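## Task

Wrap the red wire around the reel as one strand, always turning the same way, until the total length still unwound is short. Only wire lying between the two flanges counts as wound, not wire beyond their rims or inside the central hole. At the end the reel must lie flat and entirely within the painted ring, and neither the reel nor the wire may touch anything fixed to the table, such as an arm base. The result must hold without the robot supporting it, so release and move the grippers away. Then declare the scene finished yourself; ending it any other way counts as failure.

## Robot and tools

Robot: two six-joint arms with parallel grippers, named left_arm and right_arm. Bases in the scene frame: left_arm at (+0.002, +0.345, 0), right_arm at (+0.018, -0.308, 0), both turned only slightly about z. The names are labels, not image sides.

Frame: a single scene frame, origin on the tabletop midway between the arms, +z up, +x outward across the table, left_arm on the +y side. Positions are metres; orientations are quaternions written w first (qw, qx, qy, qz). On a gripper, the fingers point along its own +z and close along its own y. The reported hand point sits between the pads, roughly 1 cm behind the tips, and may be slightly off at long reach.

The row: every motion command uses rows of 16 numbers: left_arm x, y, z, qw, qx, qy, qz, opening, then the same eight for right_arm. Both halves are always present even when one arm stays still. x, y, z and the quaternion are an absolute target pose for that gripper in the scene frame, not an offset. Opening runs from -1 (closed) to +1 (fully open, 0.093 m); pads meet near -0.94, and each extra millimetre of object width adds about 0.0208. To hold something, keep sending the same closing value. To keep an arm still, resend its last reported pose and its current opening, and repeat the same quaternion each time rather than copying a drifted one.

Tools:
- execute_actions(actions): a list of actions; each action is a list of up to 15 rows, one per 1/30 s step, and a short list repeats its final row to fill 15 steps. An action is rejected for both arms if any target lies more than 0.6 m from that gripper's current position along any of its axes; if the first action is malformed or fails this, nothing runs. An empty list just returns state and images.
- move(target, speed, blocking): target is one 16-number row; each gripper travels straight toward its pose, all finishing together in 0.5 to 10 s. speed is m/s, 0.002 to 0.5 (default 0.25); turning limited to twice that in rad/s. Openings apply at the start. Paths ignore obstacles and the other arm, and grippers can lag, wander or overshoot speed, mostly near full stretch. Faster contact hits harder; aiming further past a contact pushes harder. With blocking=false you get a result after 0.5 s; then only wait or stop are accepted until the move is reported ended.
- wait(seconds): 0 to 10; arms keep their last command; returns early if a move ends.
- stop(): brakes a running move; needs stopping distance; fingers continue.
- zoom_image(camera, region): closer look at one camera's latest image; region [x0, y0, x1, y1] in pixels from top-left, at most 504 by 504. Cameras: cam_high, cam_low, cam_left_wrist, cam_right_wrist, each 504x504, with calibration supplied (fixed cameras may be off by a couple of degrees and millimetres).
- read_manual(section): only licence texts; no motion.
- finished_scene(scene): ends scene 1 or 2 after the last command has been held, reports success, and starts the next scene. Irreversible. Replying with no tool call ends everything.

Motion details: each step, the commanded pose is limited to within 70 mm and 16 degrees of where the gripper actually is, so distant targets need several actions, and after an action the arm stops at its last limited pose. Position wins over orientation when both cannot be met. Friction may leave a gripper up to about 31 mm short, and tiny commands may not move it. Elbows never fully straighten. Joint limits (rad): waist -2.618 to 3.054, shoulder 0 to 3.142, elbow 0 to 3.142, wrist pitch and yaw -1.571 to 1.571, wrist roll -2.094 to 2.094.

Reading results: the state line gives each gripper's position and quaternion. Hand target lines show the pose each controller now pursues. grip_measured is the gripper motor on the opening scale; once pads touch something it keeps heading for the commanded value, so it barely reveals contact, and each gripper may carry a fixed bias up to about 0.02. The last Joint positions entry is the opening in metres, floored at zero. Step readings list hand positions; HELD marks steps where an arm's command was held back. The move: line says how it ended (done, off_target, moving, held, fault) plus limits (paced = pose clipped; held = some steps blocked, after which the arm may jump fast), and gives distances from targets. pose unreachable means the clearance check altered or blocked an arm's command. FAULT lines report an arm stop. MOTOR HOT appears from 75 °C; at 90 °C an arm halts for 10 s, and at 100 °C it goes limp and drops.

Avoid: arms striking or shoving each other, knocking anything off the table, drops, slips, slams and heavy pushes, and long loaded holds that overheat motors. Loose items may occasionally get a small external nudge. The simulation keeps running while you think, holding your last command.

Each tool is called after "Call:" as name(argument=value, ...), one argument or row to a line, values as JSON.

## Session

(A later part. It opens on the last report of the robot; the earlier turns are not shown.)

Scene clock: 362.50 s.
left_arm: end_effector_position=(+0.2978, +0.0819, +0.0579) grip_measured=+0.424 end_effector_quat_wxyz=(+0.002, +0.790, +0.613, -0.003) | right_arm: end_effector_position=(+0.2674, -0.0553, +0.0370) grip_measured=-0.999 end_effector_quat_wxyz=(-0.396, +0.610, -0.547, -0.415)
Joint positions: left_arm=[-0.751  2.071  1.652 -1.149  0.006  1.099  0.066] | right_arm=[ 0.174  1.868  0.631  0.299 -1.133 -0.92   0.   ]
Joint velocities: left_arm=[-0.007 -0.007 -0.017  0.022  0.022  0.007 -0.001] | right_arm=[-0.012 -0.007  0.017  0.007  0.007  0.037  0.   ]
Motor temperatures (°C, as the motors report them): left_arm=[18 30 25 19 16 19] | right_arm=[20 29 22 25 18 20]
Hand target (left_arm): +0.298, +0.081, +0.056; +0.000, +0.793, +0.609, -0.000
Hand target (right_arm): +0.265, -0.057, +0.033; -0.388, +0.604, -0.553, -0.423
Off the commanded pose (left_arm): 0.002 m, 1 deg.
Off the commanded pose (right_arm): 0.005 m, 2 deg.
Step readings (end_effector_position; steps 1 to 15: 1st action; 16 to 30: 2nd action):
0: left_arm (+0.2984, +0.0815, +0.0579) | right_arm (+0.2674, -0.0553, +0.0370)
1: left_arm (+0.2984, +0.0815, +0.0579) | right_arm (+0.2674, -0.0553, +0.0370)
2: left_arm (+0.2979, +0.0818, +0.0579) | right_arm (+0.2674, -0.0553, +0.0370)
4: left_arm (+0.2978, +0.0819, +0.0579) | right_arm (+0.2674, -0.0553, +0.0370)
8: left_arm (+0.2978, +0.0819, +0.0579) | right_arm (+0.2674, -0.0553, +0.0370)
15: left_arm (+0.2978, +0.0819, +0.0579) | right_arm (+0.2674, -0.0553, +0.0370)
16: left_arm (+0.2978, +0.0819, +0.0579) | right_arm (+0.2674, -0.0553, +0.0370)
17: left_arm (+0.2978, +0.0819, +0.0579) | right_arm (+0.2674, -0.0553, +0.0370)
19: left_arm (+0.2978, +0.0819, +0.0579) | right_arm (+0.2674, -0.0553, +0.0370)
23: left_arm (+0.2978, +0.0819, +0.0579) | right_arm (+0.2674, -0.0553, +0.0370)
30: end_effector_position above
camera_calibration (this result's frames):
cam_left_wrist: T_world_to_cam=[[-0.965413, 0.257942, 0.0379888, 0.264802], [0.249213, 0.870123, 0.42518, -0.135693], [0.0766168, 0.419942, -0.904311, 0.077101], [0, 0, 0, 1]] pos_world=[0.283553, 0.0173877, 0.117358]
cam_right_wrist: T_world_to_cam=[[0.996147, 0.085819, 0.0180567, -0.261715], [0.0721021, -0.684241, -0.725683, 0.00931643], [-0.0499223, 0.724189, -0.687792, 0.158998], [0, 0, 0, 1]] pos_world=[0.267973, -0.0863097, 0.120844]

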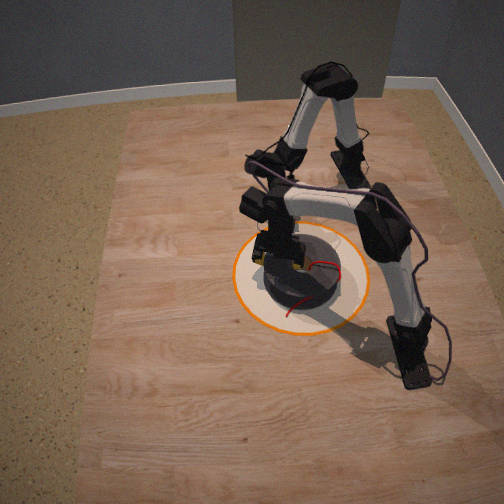

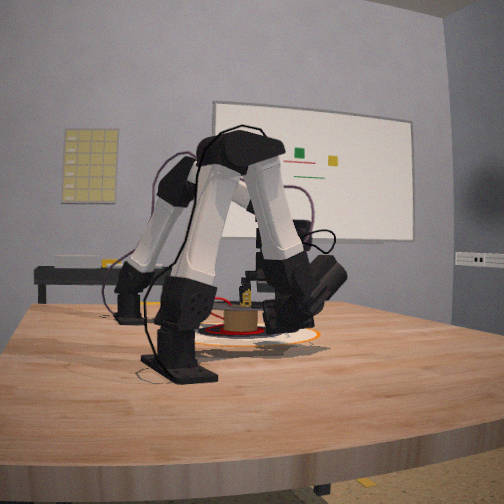

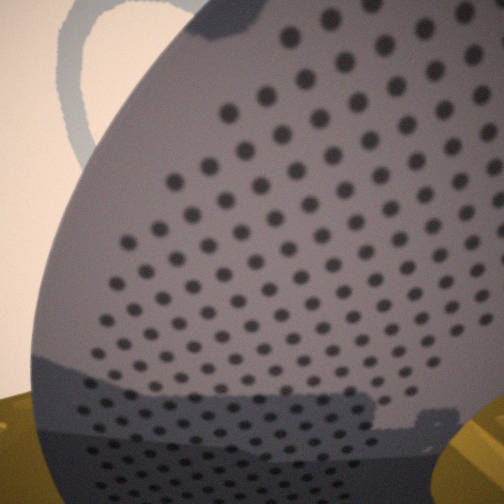

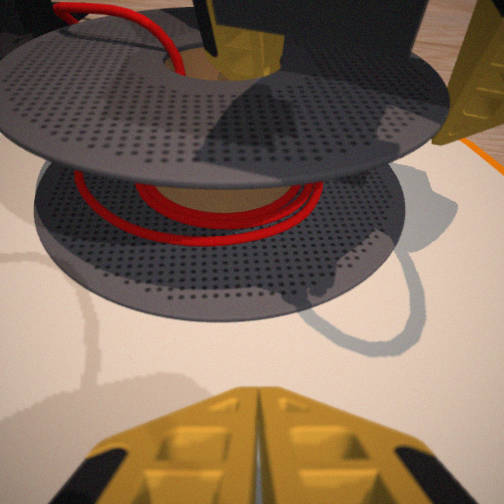

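Call:
move(
  target=[0.300,0.109,0.057,0,0.643,0.766,0,0.34,0.262,-0.06,0.028,0.3875,-0.604,0.5535,0.4229,-1],
  speed=0.1,
)

Call:
move(
  target=[0.285,0.139,0.057,0,0.4226,0.9063,0,0.34,0.262,-0.06,0.028,0.3875,-0.604,0.5535,0.4229,-1],
  speed=0.1,
)

Call:
move(
  target=[0.2533,0.160,0.057,0,0.1305,0.9914,0,0.34,0.262,-0.06,0.028,0.3875,-0.604,0.5535,0.4229,-1],
  speed=0.1,
)

Call:
move(
  target=[0.2197,0.161,0.057,0,-0.1305,0.9914,0,0.34,0.262,-0.06,0.028,0.3875,-0.604,0.5535,0.4229,-1],
  speed=0.1,
)

Call:
move(
  target=[0.1915,0.1445,0.057,0,-0.3827,0.9239,0,0.34,0.262,-0.06,0.028,0.3875,-0.604,0.5535,0.4229,-1],
  speed=0.1,
)

Call:
move(
  target=[0.180,0.130,0.057,0,-0.537,0.8436,0,0.34,0.262,-0.06,0.028,0.3875,-0.604,0.5535,0.4229,-1],
  speed=0.1,
)

Scene clock: 366.00 s.
left_arm: end_effector_position=(+0.2997, +0.1041, +0.0570) grip_measured=+0.424 end_effector_quat_wxyz=(-0.003, +0.652, +0.759, -0.002) | right_arm: end_effector_position=(+0.2674, -0.0553, +0.0370) grip_measured=-0.999 end_effector_quat_wxyz=(-0.396, +0.610, -0.546, -0.415)
Joint positions: left_arm=[-0.705  2.029  1.586 -1.133  0.005  0.741  0.066] | right_arm=[ 0.174  1.868  0.631  0.299 -1.133 -0.922  0.   ]
Joint velocities: left_arm=[-0.002 -0.007 -0.022 -0.022 -0.051 -0.051 -0.001] | right_arm=[ 0.012 -0.012 -0.012  0.007 -0.022  0.051  0.   ]
Motor temperatures (°C, as the motors report them): left_arm=[18 31 25 19 16 19] | right_arm=[20 29 22 25 18 20]
Hand target (left_arm): +0.300, +0.109, +0.057; +0.000, +0.643, +0.766, -0.000
Hand target (right_arm): +0.262, -0.060, +0.029; -0.388, +0.604, -0.553, -0.423
Off the commanded pose (left_arm): 0.005 m, 1 deg.
Off the commanded pose (right_arm): 0.011 m, 2 deg.
move: off_target (right_arm)
camera_calibration (this result's frames):
cam_left_wrist: T_world_to_cam=[[-0.988883, -0.141808, 0.044735, 0.309179], [-0.10889, 0.895479, 0.431579, -0.0507688], [-0.101261, 0.42191, -0.900965, 0.119804], [0, 0, 0, 1]] pos_world=[0.312345, 0.0387598, 0.116019]
cam_right_wrist: T_world_to_cam=[[0.996057, 0.0864654, 0.0198489, -0.261722], [0.0738448, -0.684092, -0.725648, 0.00885742], [-0.049165, 0.724253, -0.687779, 0.158798], [0, 0, 0, 1]] pos_world=[0.267843, -0.0863211, 0.120841]

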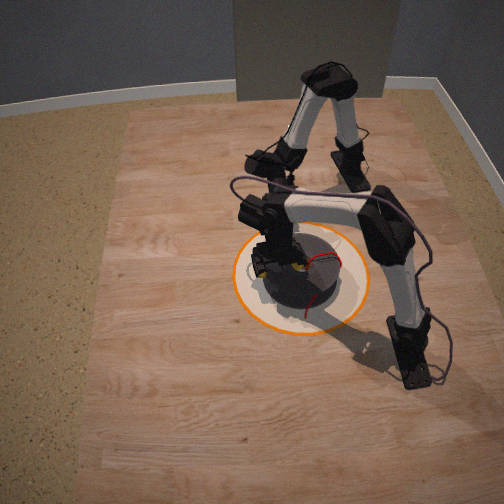

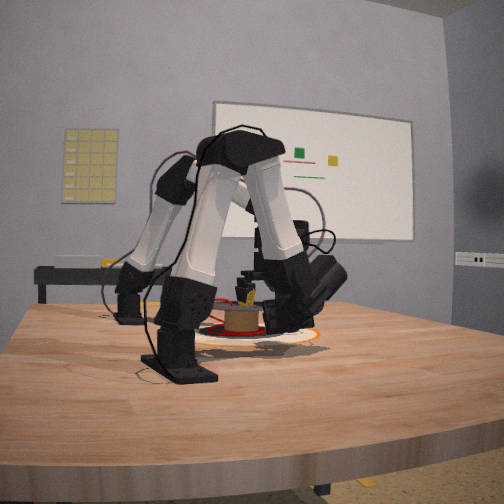

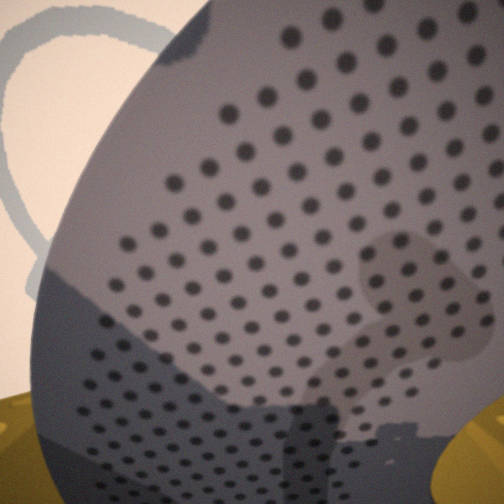

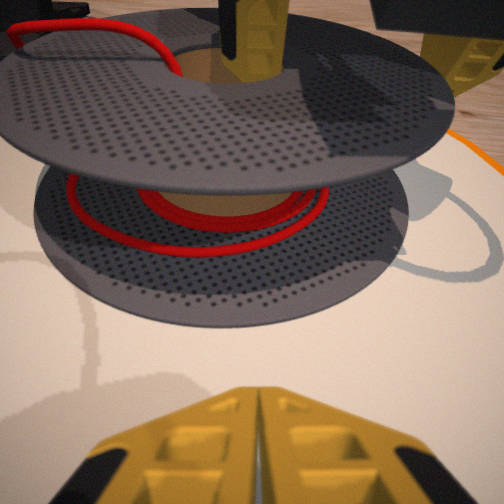

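Scene clock: 369.10 s.
left_arm: end_effector_position=(+0.2832, +0.1355, +0.0563) grip_measured=+0.423 end_effector_quat_wxyz=(-0.009, +0.435, +0.901, -0.001) | right_arm: end_effector_position=(+0.2674, -0.0553, +0.0370) grip_measured=-0.999 end_effector_quat_wxyz=(-0.396, +0.610, -0.546, -0.415)
Joint positions: left_arm=[-0.664  1.919  1.426 -1.095  0.006  0.262  0.066] | right_arm=[ 0.174  1.868  0.631  0.299 -1.133 -0.922  0.   ]
Joint velocities: left_arm=[ 0.002 -0.002  0.002 -0.037 -0.051 -0.007 -0.001] | right_arm=[-0.017 -0.022 -0.007 -0.022 -0.007  0.037  0.   ]
Motor temperatures (°C, as the motors report them): left_arm=[18 32 25 19 16 19] | right_arm=[20 29 21 25 18 20]
Hand target (left_arm): +0.285, +0.139, +0.057; -0.000, +0.423, +0.906, -0.000
Hand target (right_arm): +0.262, -0.060, +0.029; -0.388, +0.604, -0.553, -0.423
Off the commanded pose (left_arm): 0.004 m, 2 deg.
Off the commanded pose (right_arm): 0.011 m, 2 deg.
move: off_target (right_arm)
camera_calibration (this result's frames):
cam_left_wrist: T_world_to_cam=[[-0.787276, -0.614776, 0.0473932, 0.304188], [-0.53492, 0.719196, 0.443416, 0.0635253], [-0.306686, 0.323739, -0.895062, 0.175415], [0, 0, 0, 1]] pos_world=[0.327259, 0.084532, 0.114423]
cam_right_wrist: T_world_to_cam=[[0.996039, 0.0865946, 0.0202074, -0.261723], [0.0741933, -0.684062, -0.725641, 0.00876562], [-0.0490135, 0.724266, -0.687777, 0.158759], [0, 0, 0, 1]] pos_world=[0.267817, -0.0863233, 0.12084]

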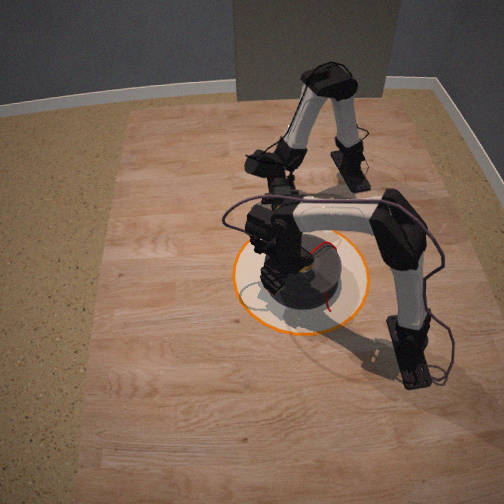

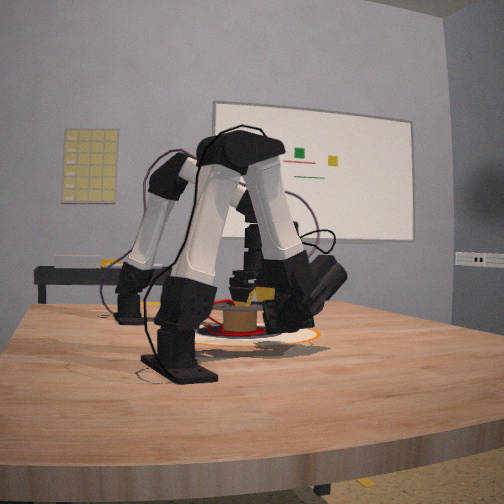

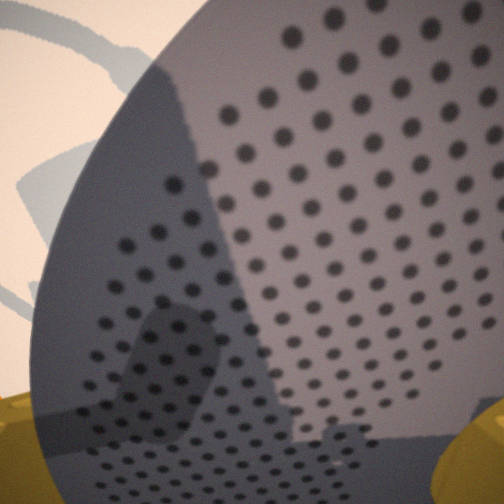

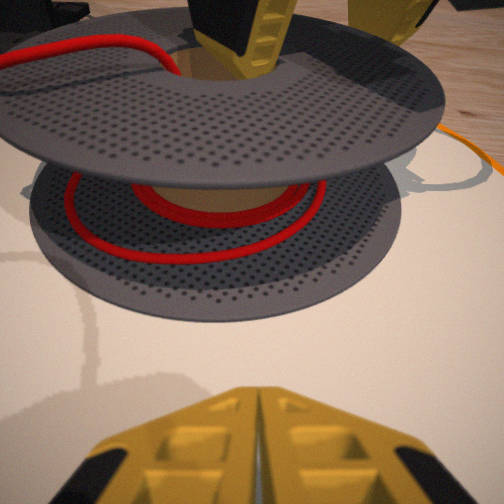

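Scene clock: 372.63 s.
left_arm: end_effector_position=(+0.2524, +0.1556, +0.0556) grip_measured=+0.423 end_effector_quat_wxyz=(-0.010, +0.142, +0.990, -0.005) | right_arm: end_effector_position=(+0.2674, -0.0553, +0.0370) grip_measured=-0.999 end_effector_quat_wxyz=(-0.396, +0.610, -0.546, -0.415)
Joint positions: left_arm=[-0.664  1.782  1.245 -1.047  0.019 -0.353  0.065] | right_arm=[ 0.174  1.868  0.631  0.299 -1.133 -0.922  0.   ]
Joint velocities: left_arm=[-0.012 -0.002  0.012  0.037  0.007 -0.095  0.001] | right_arm=[ 0.002 -0.007 -0.022 -0.022  0.007 -0.007  0.   ]
Motor temperatures (°C, as the motors report them): left_arm=[18 32 25 19 16 19] | right_arm=[20 29 21 25 18 20]
Hand target (left_arm): +0.254, +0.160, +0.057; -0.000, +0.131, +0.991, -0.000
Hand target (right_arm): +0.262, -0.060, +0.029; -0.388, +0.604, -0.553, -0.423
Off the commanded pose (left_arm): 0.005 m, 2 deg.
Off the commanded pose (right_arm): 0.011 m, 2 deg.
move: off_target (right_arm)
camera_calibration (this result's frames):
cam_left_wrist: T_world_to_cam=[[-0.28808, -0.956257, 0.0508297, 0.219263], [-0.849752, 0.279746, 0.446838, 0.180469], [-0.441511, 0.0855324, -0.89317, 0.229808], [0, 0, 0, 1]] pos_world=[0.317982, 0.139531, 0.113472]
cam_right_wrist: T_world_to_cam=[[0.996039, 0.0865946, 0.0202074, -0.261723], [0.0741933, -0.684062, -0.725641, 0.00876562], [-0.0490135, 0.724266, -0.687777, 0.158759], [0, 0, 0, 1]] pos_world=[0.267817, -0.0863233, 0.12084]

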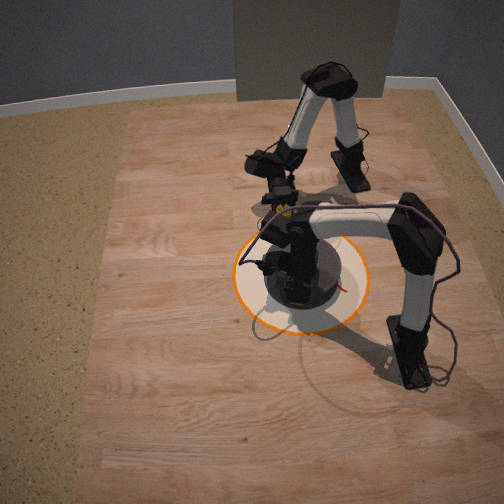

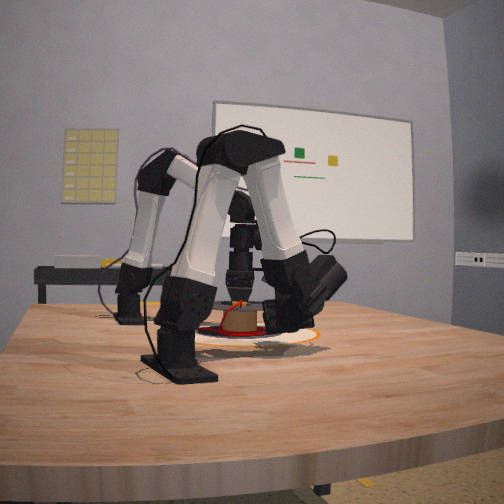

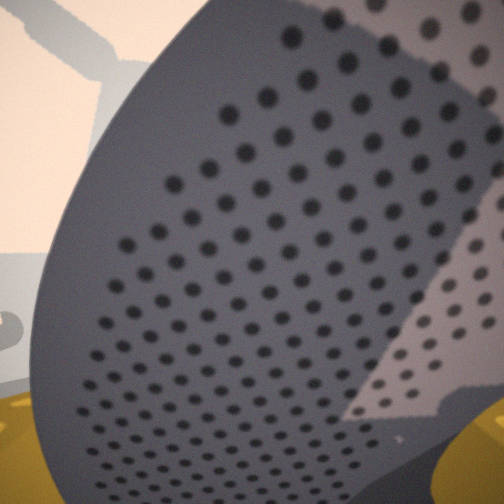

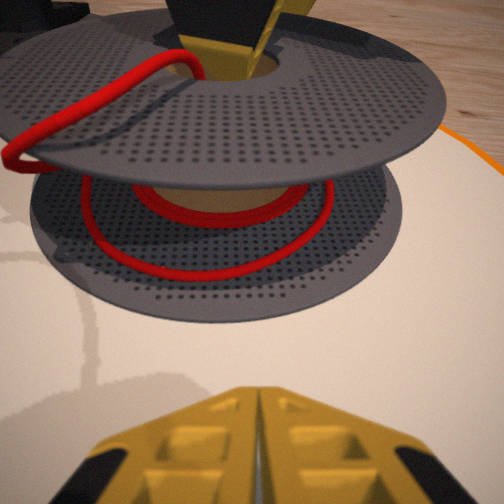

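Scene clock: 375.77 s.
left_arm: end_effector_position=(+0.2213, +0.1568, +0.0552) grip_measured=+0.422 end_effector_quat_wxyz=(-0.011, -0.123, +0.992, -0.007) | right_arm: end_effector_position=(+0.2674, -0.0553, +0.0370) grip_measured=-0.999 end_effector_quat_wxyz=(-0.396, +0.610, -0.546, -0.415)
Joint positions: left_arm=[-0.721  1.684  1.128 -1.02   0.025 -0.94   0.065] | right_arm=[ 0.174  1.868  0.631  0.299 -1.133 -0.922  0.   ]
Joint velocities: left_arm=[-0.002  0.002 -0.007 -0.022 -0.022 -0.051  0.001] | right_arm=[ 0.007  0.012  0.022 -0.051 -0.051  0.007  0.   ]
Motor temperatures (°C, as the motors report them): left_arm=[18 32 25 19 16 19] | right_arm=[20 29 21 25 18 20]
Hand target (left_arm): +0.220, +0.162, +0.056; -0.001, -0.130, +0.991, +0.000
Hand target (right_arm): +0.262, -0.060, +0.029; -0.388, +0.604, -0.553, -0.423
Off the commanded pose (left_arm): 0.005 m, 2 deg.
Off the commanded pose (right_arm): 0.011 m, 2 deg.
move: off_target (right_arm)
camera_calibration (this result's frames):
cam_left_wrist: T_world_to_cam=[[0.235995, -0.970528, 0.0488013, 0.0978596], [-0.872112, -0.189378, 0.451172, 0.232247], [-0.428633, -0.149035, -0.891102, 0.249456], [0, 0, 0, 1]] pos_world=[0.286376, 0.176136, 0.112732]
cam_right_wrist: T_world_to_cam=[[0.996039, 0.0865946, 0.0202074, -0.261723], [0.0741933, -0.684062, -0.725641, 0.00876562], [-0.0490135, 0.724266, -0.687777, 0.158759], [0, 0, 0, 1]] pos_world=[0.267817, -0.0863233, 0.12084]

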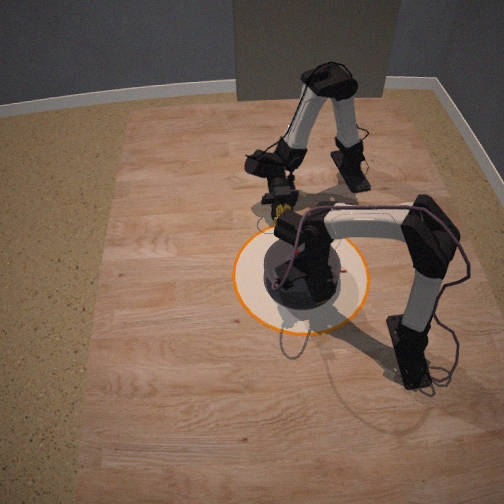

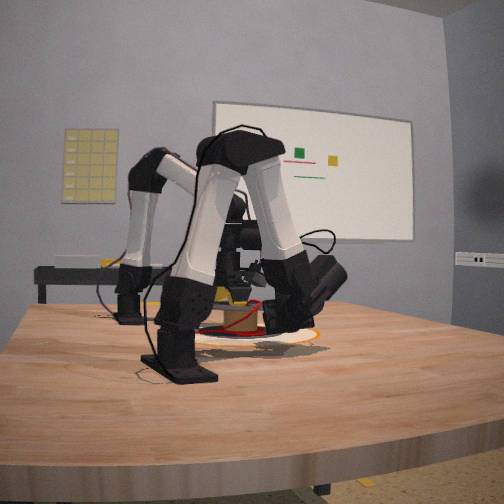

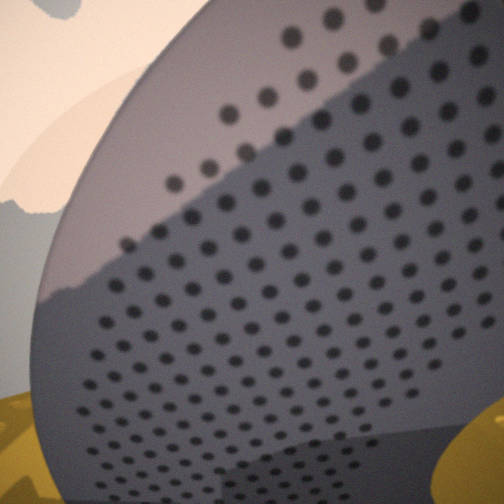

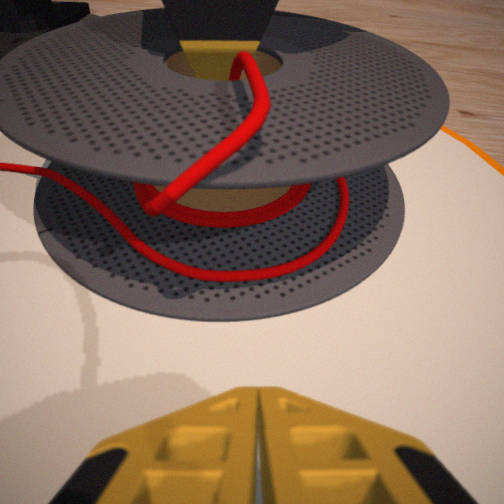

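Scene clock: 378.90 s.
left_arm: end_effector_position=(+0.1944, +0.1381, +0.0553) grip_measured=+0.422 end_effector_quat_wxyz=(-0.011, -0.376, +0.926, -0.008) | right_arm: end_effector_position=(+0.2674, -0.0553, +0.0370) grip_measured=-0.999 end_effector_quat_wxyz=(-0.396, +0.610, -0.546, -0.415)
Joint positions: left_arm=[-0.833  1.65   1.092 -1.006  0.026 -1.578  0.065] | right_arm=[ 0.174  1.868  0.631  0.299 -1.133 -0.922  0.   ]
Joint velocities: left_arm=[-0.027 -0.017 -0.007 -0.007  0.022 -0.066  0.   ] | right_arm=[ 0.002 -0.007 -0.007 -0.007  0.022 -0.007  0.   ]
Motor temperatures (°C, as the motors report them): left_arm=[18 32 25 19 16 19] | right_arm=[20 29 21 25 18 20]
Hand target (left_arm): +0.192, +0.145, +0.057; -0.000, -0.382, +0.924, +0.000
Hand target (right_arm): +0.262, -0.060, +0.029; -0.388, +0.604, -0.553, -0.423
Off the commanded pose (left_arm): 0.007 m, 2 deg.
Off the commanded pose (right_arm): 0.011 m, 2 deg.
move: off_target (right_arm)
camera_calibration (this result's frames):
cam_left_wrist: T_world_to_cam=[[0.691242, -0.721309, 0.0435733, -0.0365942], [-0.656972, -0.602185, 0.45361, 0.22022], [-0.300953, -0.34218, -0.890135, 0.237039], [0, 0, 0, 1]] pos_world=[0.241311, 0.187327, 0.112698]
cam_right_wrist: T_world_to_cam=[[0.996039, 0.0865946, 0.0202074, -0.261723], [0.0741933, -0.684062, -0.725641, 0.00876562], [-0.0490135, 0.724266, -0.687777, 0.158759], [0, 0, 0, 1]] pos_world=[0.267817, -0.0863233, 0.12084]

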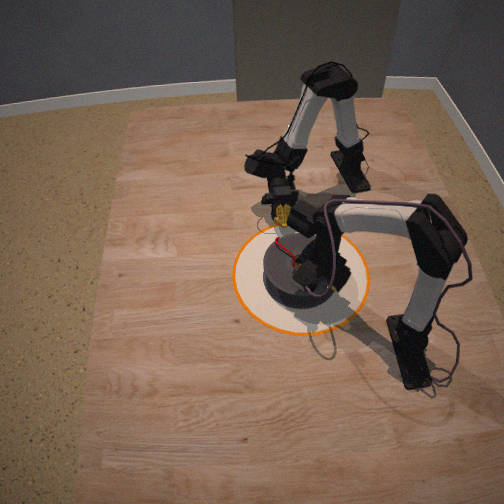

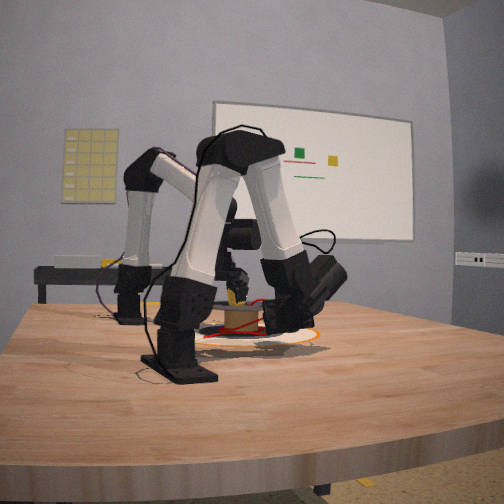

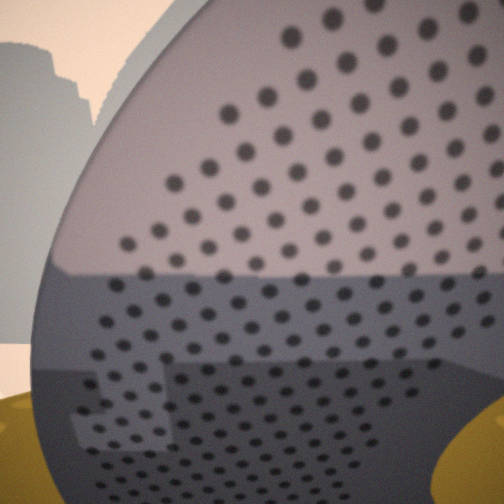

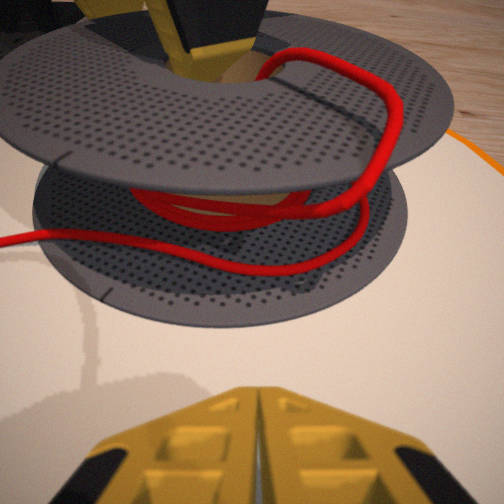

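Scene clock: 381.13 s.
left_arm: end_effector_position=(+0.1818, +0.1256, +0.0553) grip_measured=+0.421 end_effector_quat_wxyz=(-0.008, -0.531, +0.847, -0.007) | right_arm: end_effector_position=(+0.2674, -0.0553, +0.0370) grip_measured=-0.999 end_effector_quat_wxyz=(-0.396, +0.610, -0.546, -0.415)
Joint positions: left_arm=[-0.901  1.65   1.092 -1.001  0.018 -1.994  0.065] | right_arm=[ 0.174  1.868  0.631  0.299 -1.133 -0.922  0.   ]
Joint velocities: left_arm=[-0.007 -0.002  0.022  0.081 -0.051 -0.037  0.   ] | right_arm=[ 0.002  0.002 -0.007  0.037 -0.037  0.051  0.   ]
Motor temperatures (°C, as the motors report them): left_arm=[18 32 25 19 16 19] | right_arm=[20 29 21 25 18 20]
Hand target (left_arm): +0.180, +0.130, +0.057; +0.000, -0.537, +0.844, +0.000
Hand target (right_arm): +0.262, -0.060, +0.029; -0.388, +0.604, -0.553, -0.423
Off the commanded pose (left_arm): 0.005 m, 1 deg.
Off the commanded pose (right_arm): 0.011 m, 2 deg.
move: off_target (right_arm)
camera_calibration (this result's frames):
cam_left_wrist: T_world_to_cam=[[0.896115, -0.442032, 0.0398294, -0.108985], [-0.41113, -0.792951, 0.449668, 0.183894], [-0.167185, -0.419329, -0.892307, 0.21444], [0, 0, 0, 1]] pos_world=[0.209119, 0.187565, 0.112996]
cam_right_wrist: T_world_to_cam=[[0.996039, 0.0865946, 0.0202074, -0.261723], [0.0741933, -0.684062, -0.725641, 0.00876562], [-0.0490135, 0.724266, -0.687777, 0.158759], [0, 0, 0, 1]] pos_world=[0.267817, -0.0863233, 0.12084]

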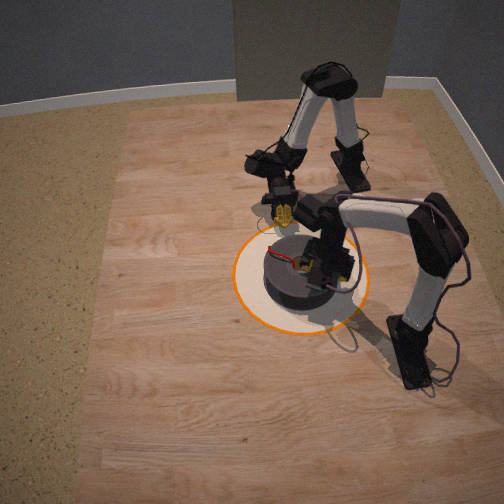

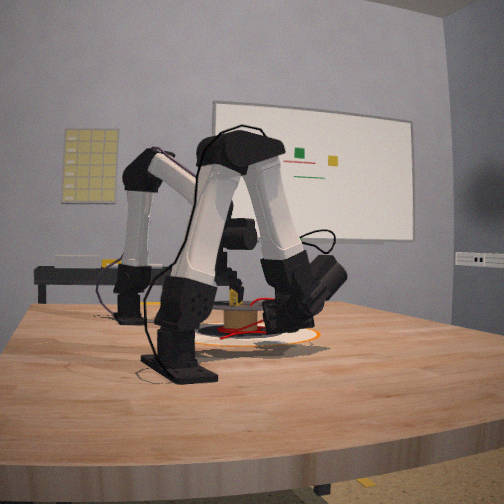

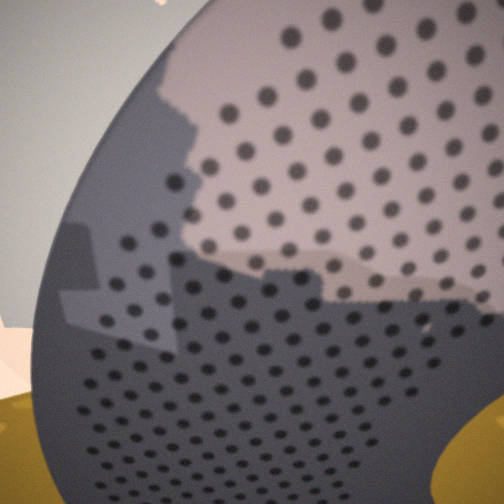

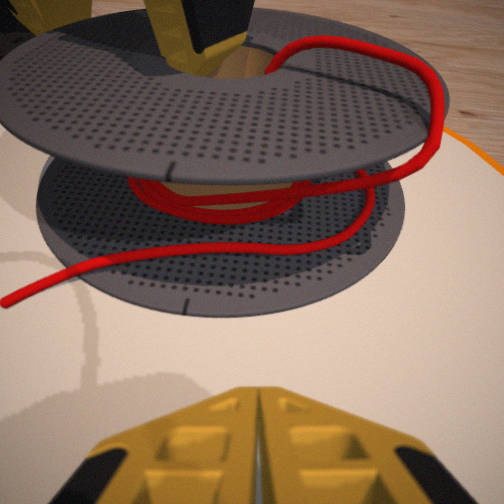

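Call:
move(
  target=[0.180,0.130,0.105,0,-0.537,0.8436,0,1.0,0.258,-0.03,0.022,0.3875,-0.604,0.5535,0.4229,-1],
  speed=0.15,
)

Call:
move(
  target=[0.237,0.165,0.105,0,0,1,0,1.0,0.257,0.008,0.016,0.3875,-0.604,0.5535,0.4229,-1],
  speed=0.2,
)

Call:
move(
  target=[0.288,0.139,0.105,0,0.4226,0.9063,0,1.0,0.257,0.010,0.003,0.3875,-0.604,0.5535,0.4229,-1],
  speed=0.2,
)

Scene clock: 383.70 s.
left_arm: end_effector_position=(+0.1795, +0.1300, +0.0961) grip_measured=+0.991 end_effector_quat_wxyz=(-0.007, -0.537, +0.843, +0.007) | right_arm: end_effector_position=(+0.2676, -0.0283, +0.0337) grip_measured=-0.999 end_effector_quat_wxyz=(-0.400, +0.608, -0.543, -0.419)
Joint positions: left_arm=[-0.901  1.62   1.226 -1.193  0.012 -2.007  0.093] | right_arm=[ 0.26   1.926  0.631  0.508 -1.088 -0.762  0.   ]
Joint velocities: left_arm=[ 0.007 -0.012 -0.012  0.022 -0.022 -0.051  0.   ] | right_arm=[-0.002  0.007  0.017  0.007  0.037 -0.022  0.   ]
Motor temperatures (°C, as the motors report them): left_arm=[18 32 25 19 16 19] | right_arm=[20 28 21 25 18 20]
Hand target (left_arm): +0.180, +0.130, +0.105; -0.000, -0.537, +0.844, -0.000
Hand target (right_arm): +0.258, -0.031, +0.022; -0.386, +0.605, -0.554, -0.422
Off the commanded pose (left_arm): 0.009 m, 1 deg.
Off the commanded pose (right_arm): 0.015 m, 2 deg.
move: off_target (right_arm)
camera_calibration (this result's frames):
cam_left_wrist: T_world_to_cam=[[0.902296, -0.430749, 0.017797, -0.107079], [-0.394883, -0.809193, 0.435057, 0.168651], [-0.172999, -0.399578, -0.900227, 0.251518], [0, 0, 0, 1]] pos_world=[0.206727, 0.190849, 0.154956]
cam_right_wrist: T_world_to_cam=[[0.995849, 0.0881802, 0.0225537, -0.264213], [0.076321, -0.673982, -0.734795, 0.0248388], [-0.0495936, 0.733466, -0.677914, 0.137036], [0, 0, 0, 1]] pos_world=[0.268017, -0.060472, 0.117109]

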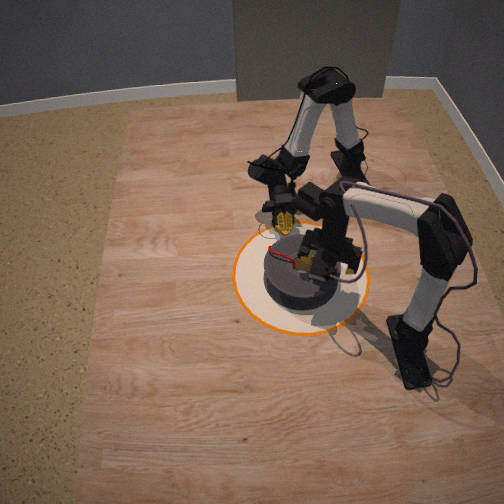

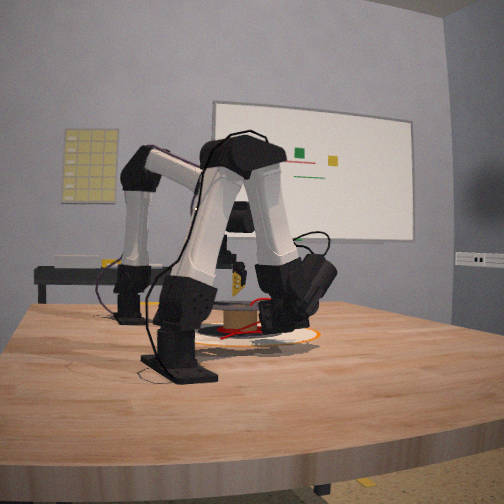

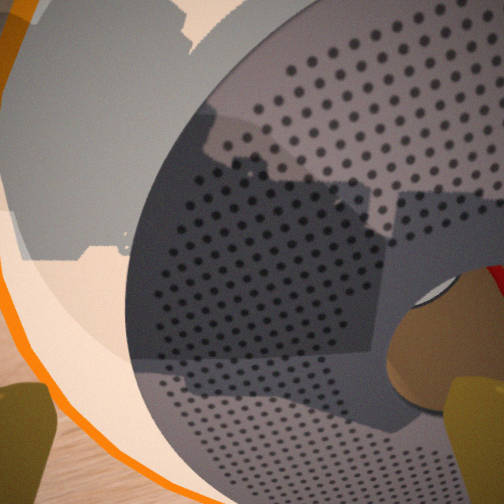

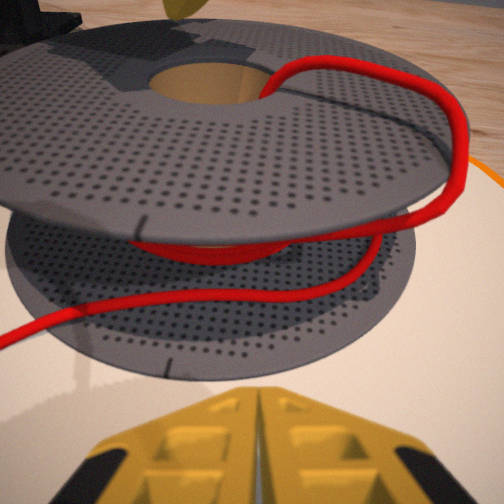

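Scene clock: 387.07 s.
left_arm: end_effector_position=(+0.2339, +0.1609, +0.1059) grip_measured=+0.991 end_effector_quat_wxyz=(+0.004, -0.000, +1.000, -0.010) | right_arm: end_effector_position=(+0.2557, +0.0034, +0.0183) grip_measured=-0.999 end_effector_quat_wxyz=(-0.386, +0.604, -0.554, -0.424)
Joint positions: left_arm=[-0.692  1.648  1.294 -1.198  0.011 -0.665  0.093] | right_arm=[ 0.375  2.011  0.631  0.689 -1.001 -0.605  0.   ]
Joint velocities: left_arm=[ 0.002 -0.002 -0.007 -0.081  0.022 -0.022  0.   ] | right_arm=[-0.002  0.012 -0.022  0.007 -0.066  0.081  0.   ]
Motor temperatures (°C, as the motors report them): left_arm=[18 31 25 19 16 19] | right_arm=[20 28 21 26 18 20]
Hand target (left_arm): +0.237, +0.163, +0.105; +0.001, -0.000, +1.000, -0.001
Hand target (right_arm): +0.257, +0.007, +0.015; -0.386, +0.606, -0.554, -0.421
Off the commanded pose (left_arm): 0.005 m, 1 deg.
Off the commanded pose (right_arm): 0.005 m, 0 deg.
move: done
camera_calibration (this result's frames):
cam_left_wrist: T_world_to_cam=[[-0.00907541, -0.99827, 0.058087, 0.157184], [-0.905756, 0.0328202, 0.422526, 0.196276], [-0.423702, -0.0487781, -0.904487, 0.284723], [0, 0, 0, 1]] pos_world=[0.299842, 0.164358, 0.165466]
cam_right_wrist: T_world_to_cam=[[0.996157, 0.0866017, -0.0130581, -0.254247], [0.0502724, -0.687504, -0.724438, 0.0423037], [-0.0717151, 0.720998, -0.689216, 0.108616], [0, 0, 0, 1]] pos_world=[0.258933, -0.0272095, 0.102186]

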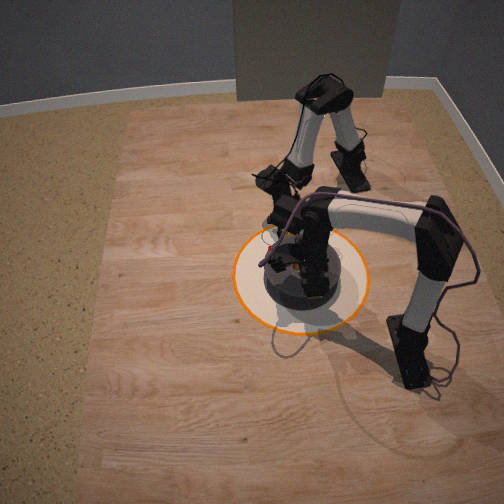

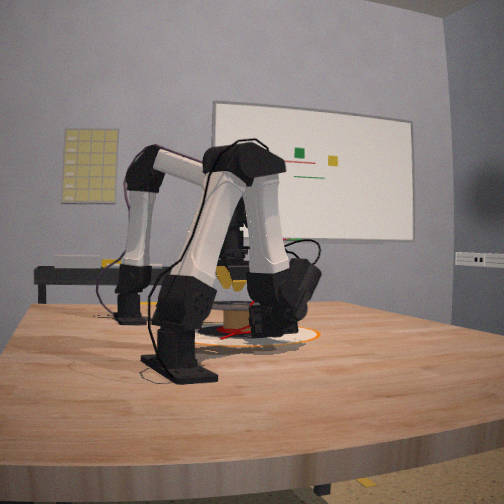

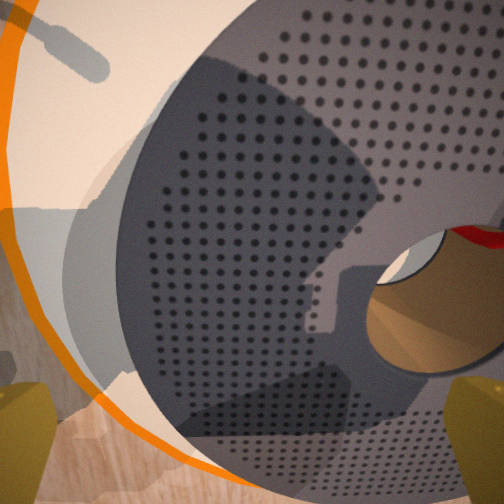

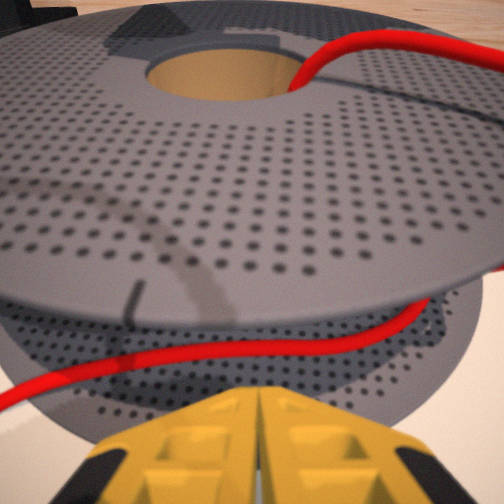

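Scene clock: 389.77 s.
left_arm: end_effector_position=(+0.2842, +0.1346, +0.1072) grip_measured=+0.991 end_effector_quat_wxyz=(+0.008, +0.423, +0.906, -0.007) | right_arm: end_effector_position=(+0.2565, +0.0058, +0.0082) grip_measured=-0.999 end_effector_quat_wxyz=(-0.390, +0.603, -0.551, -0.425)
Joint positions: left_arm=[-0.662  1.861  1.554 -1.246  0.011  0.238  0.093] | right_arm=[ 0.38   2.069  0.631  0.77  -1.    -0.589  0.   ]
Joint velocities: left_arm=[-0.007 -0.022  0.002  0.007 -0.007 -0.007 -0.001] | right_arm=[-0.007 -0.017 -0.007 -0.022  0.007  0.007  0.   ]
Motor temperatures (°C, as the motors report them): left_arm=[18 31 25 19 16 19] | right_arm=[20 28 21 26 18 20]
Hand target (left_arm): +0.288, +0.138, +0.106; +0.001, +0.422, +0.906, -0.000
Hand target (right_arm): +0.257, +0.010, +0.003; -0.387, +0.604, -0.553, -0.423
Off the commanded pose (left_arm): 0.006 m, 1 deg.
Off the commanded pose (right_arm): 0.007 m, 0 deg.
move: done
camera_calibration (this result's frames):
cam_left_wrist: T_world_to_cam=[[-0.771932, -0.634186, 0.0439132, 0.300664], [-0.564061, 0.715158, 0.412775, 0.0542429], [-0.293181, 0.293865, -0.909774, 0.22328], [0, 0, 0, 1]] pos_world=[0.328151, 0.0862706, 0.167541]
cam_right_wrist: T_world_to_cam=[[0.996306, 0.0855173, -0.00776229, -0.255418], [0.0527164, -0.680503, -0.730847, 0.0359623], [-0.0677823, 0.727738, -0.682497, 0.0989181], [0, 0, 0, 1]] pos_world=[0.259284, -0.0256713, 0.0918117]

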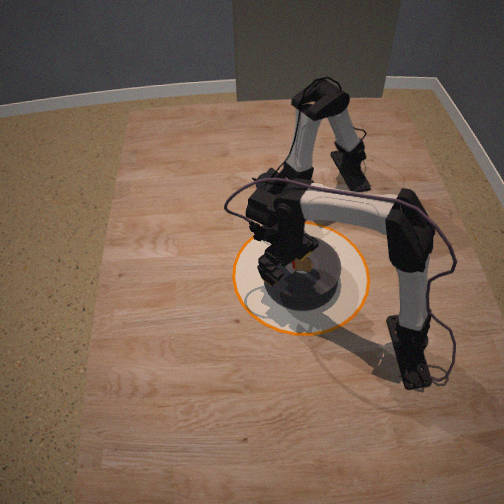

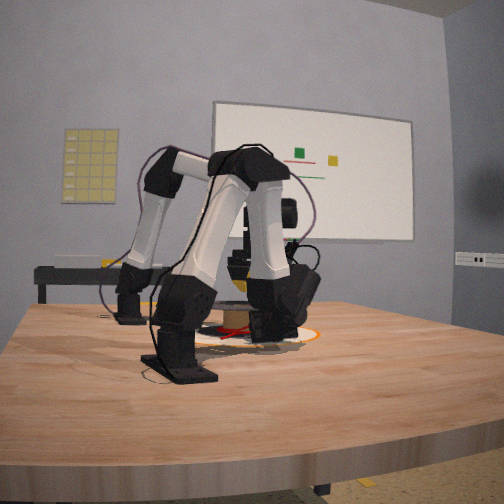

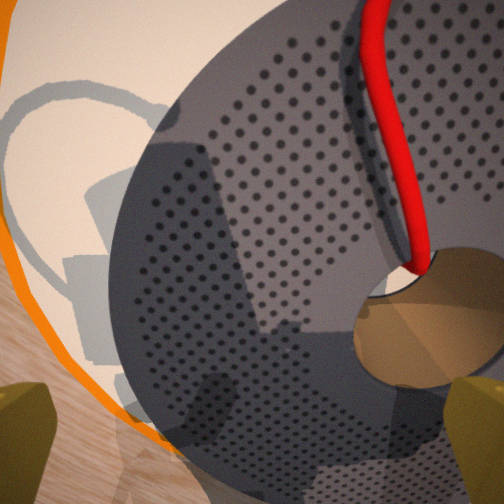

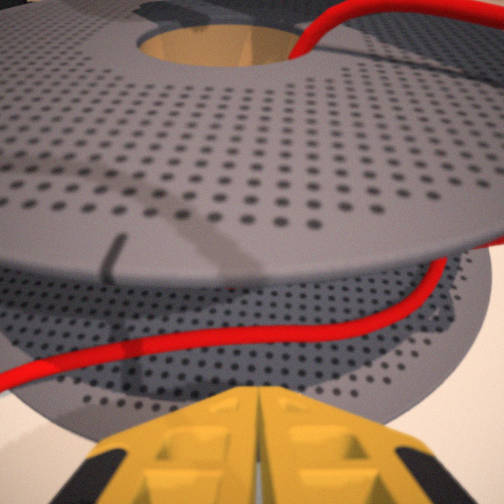

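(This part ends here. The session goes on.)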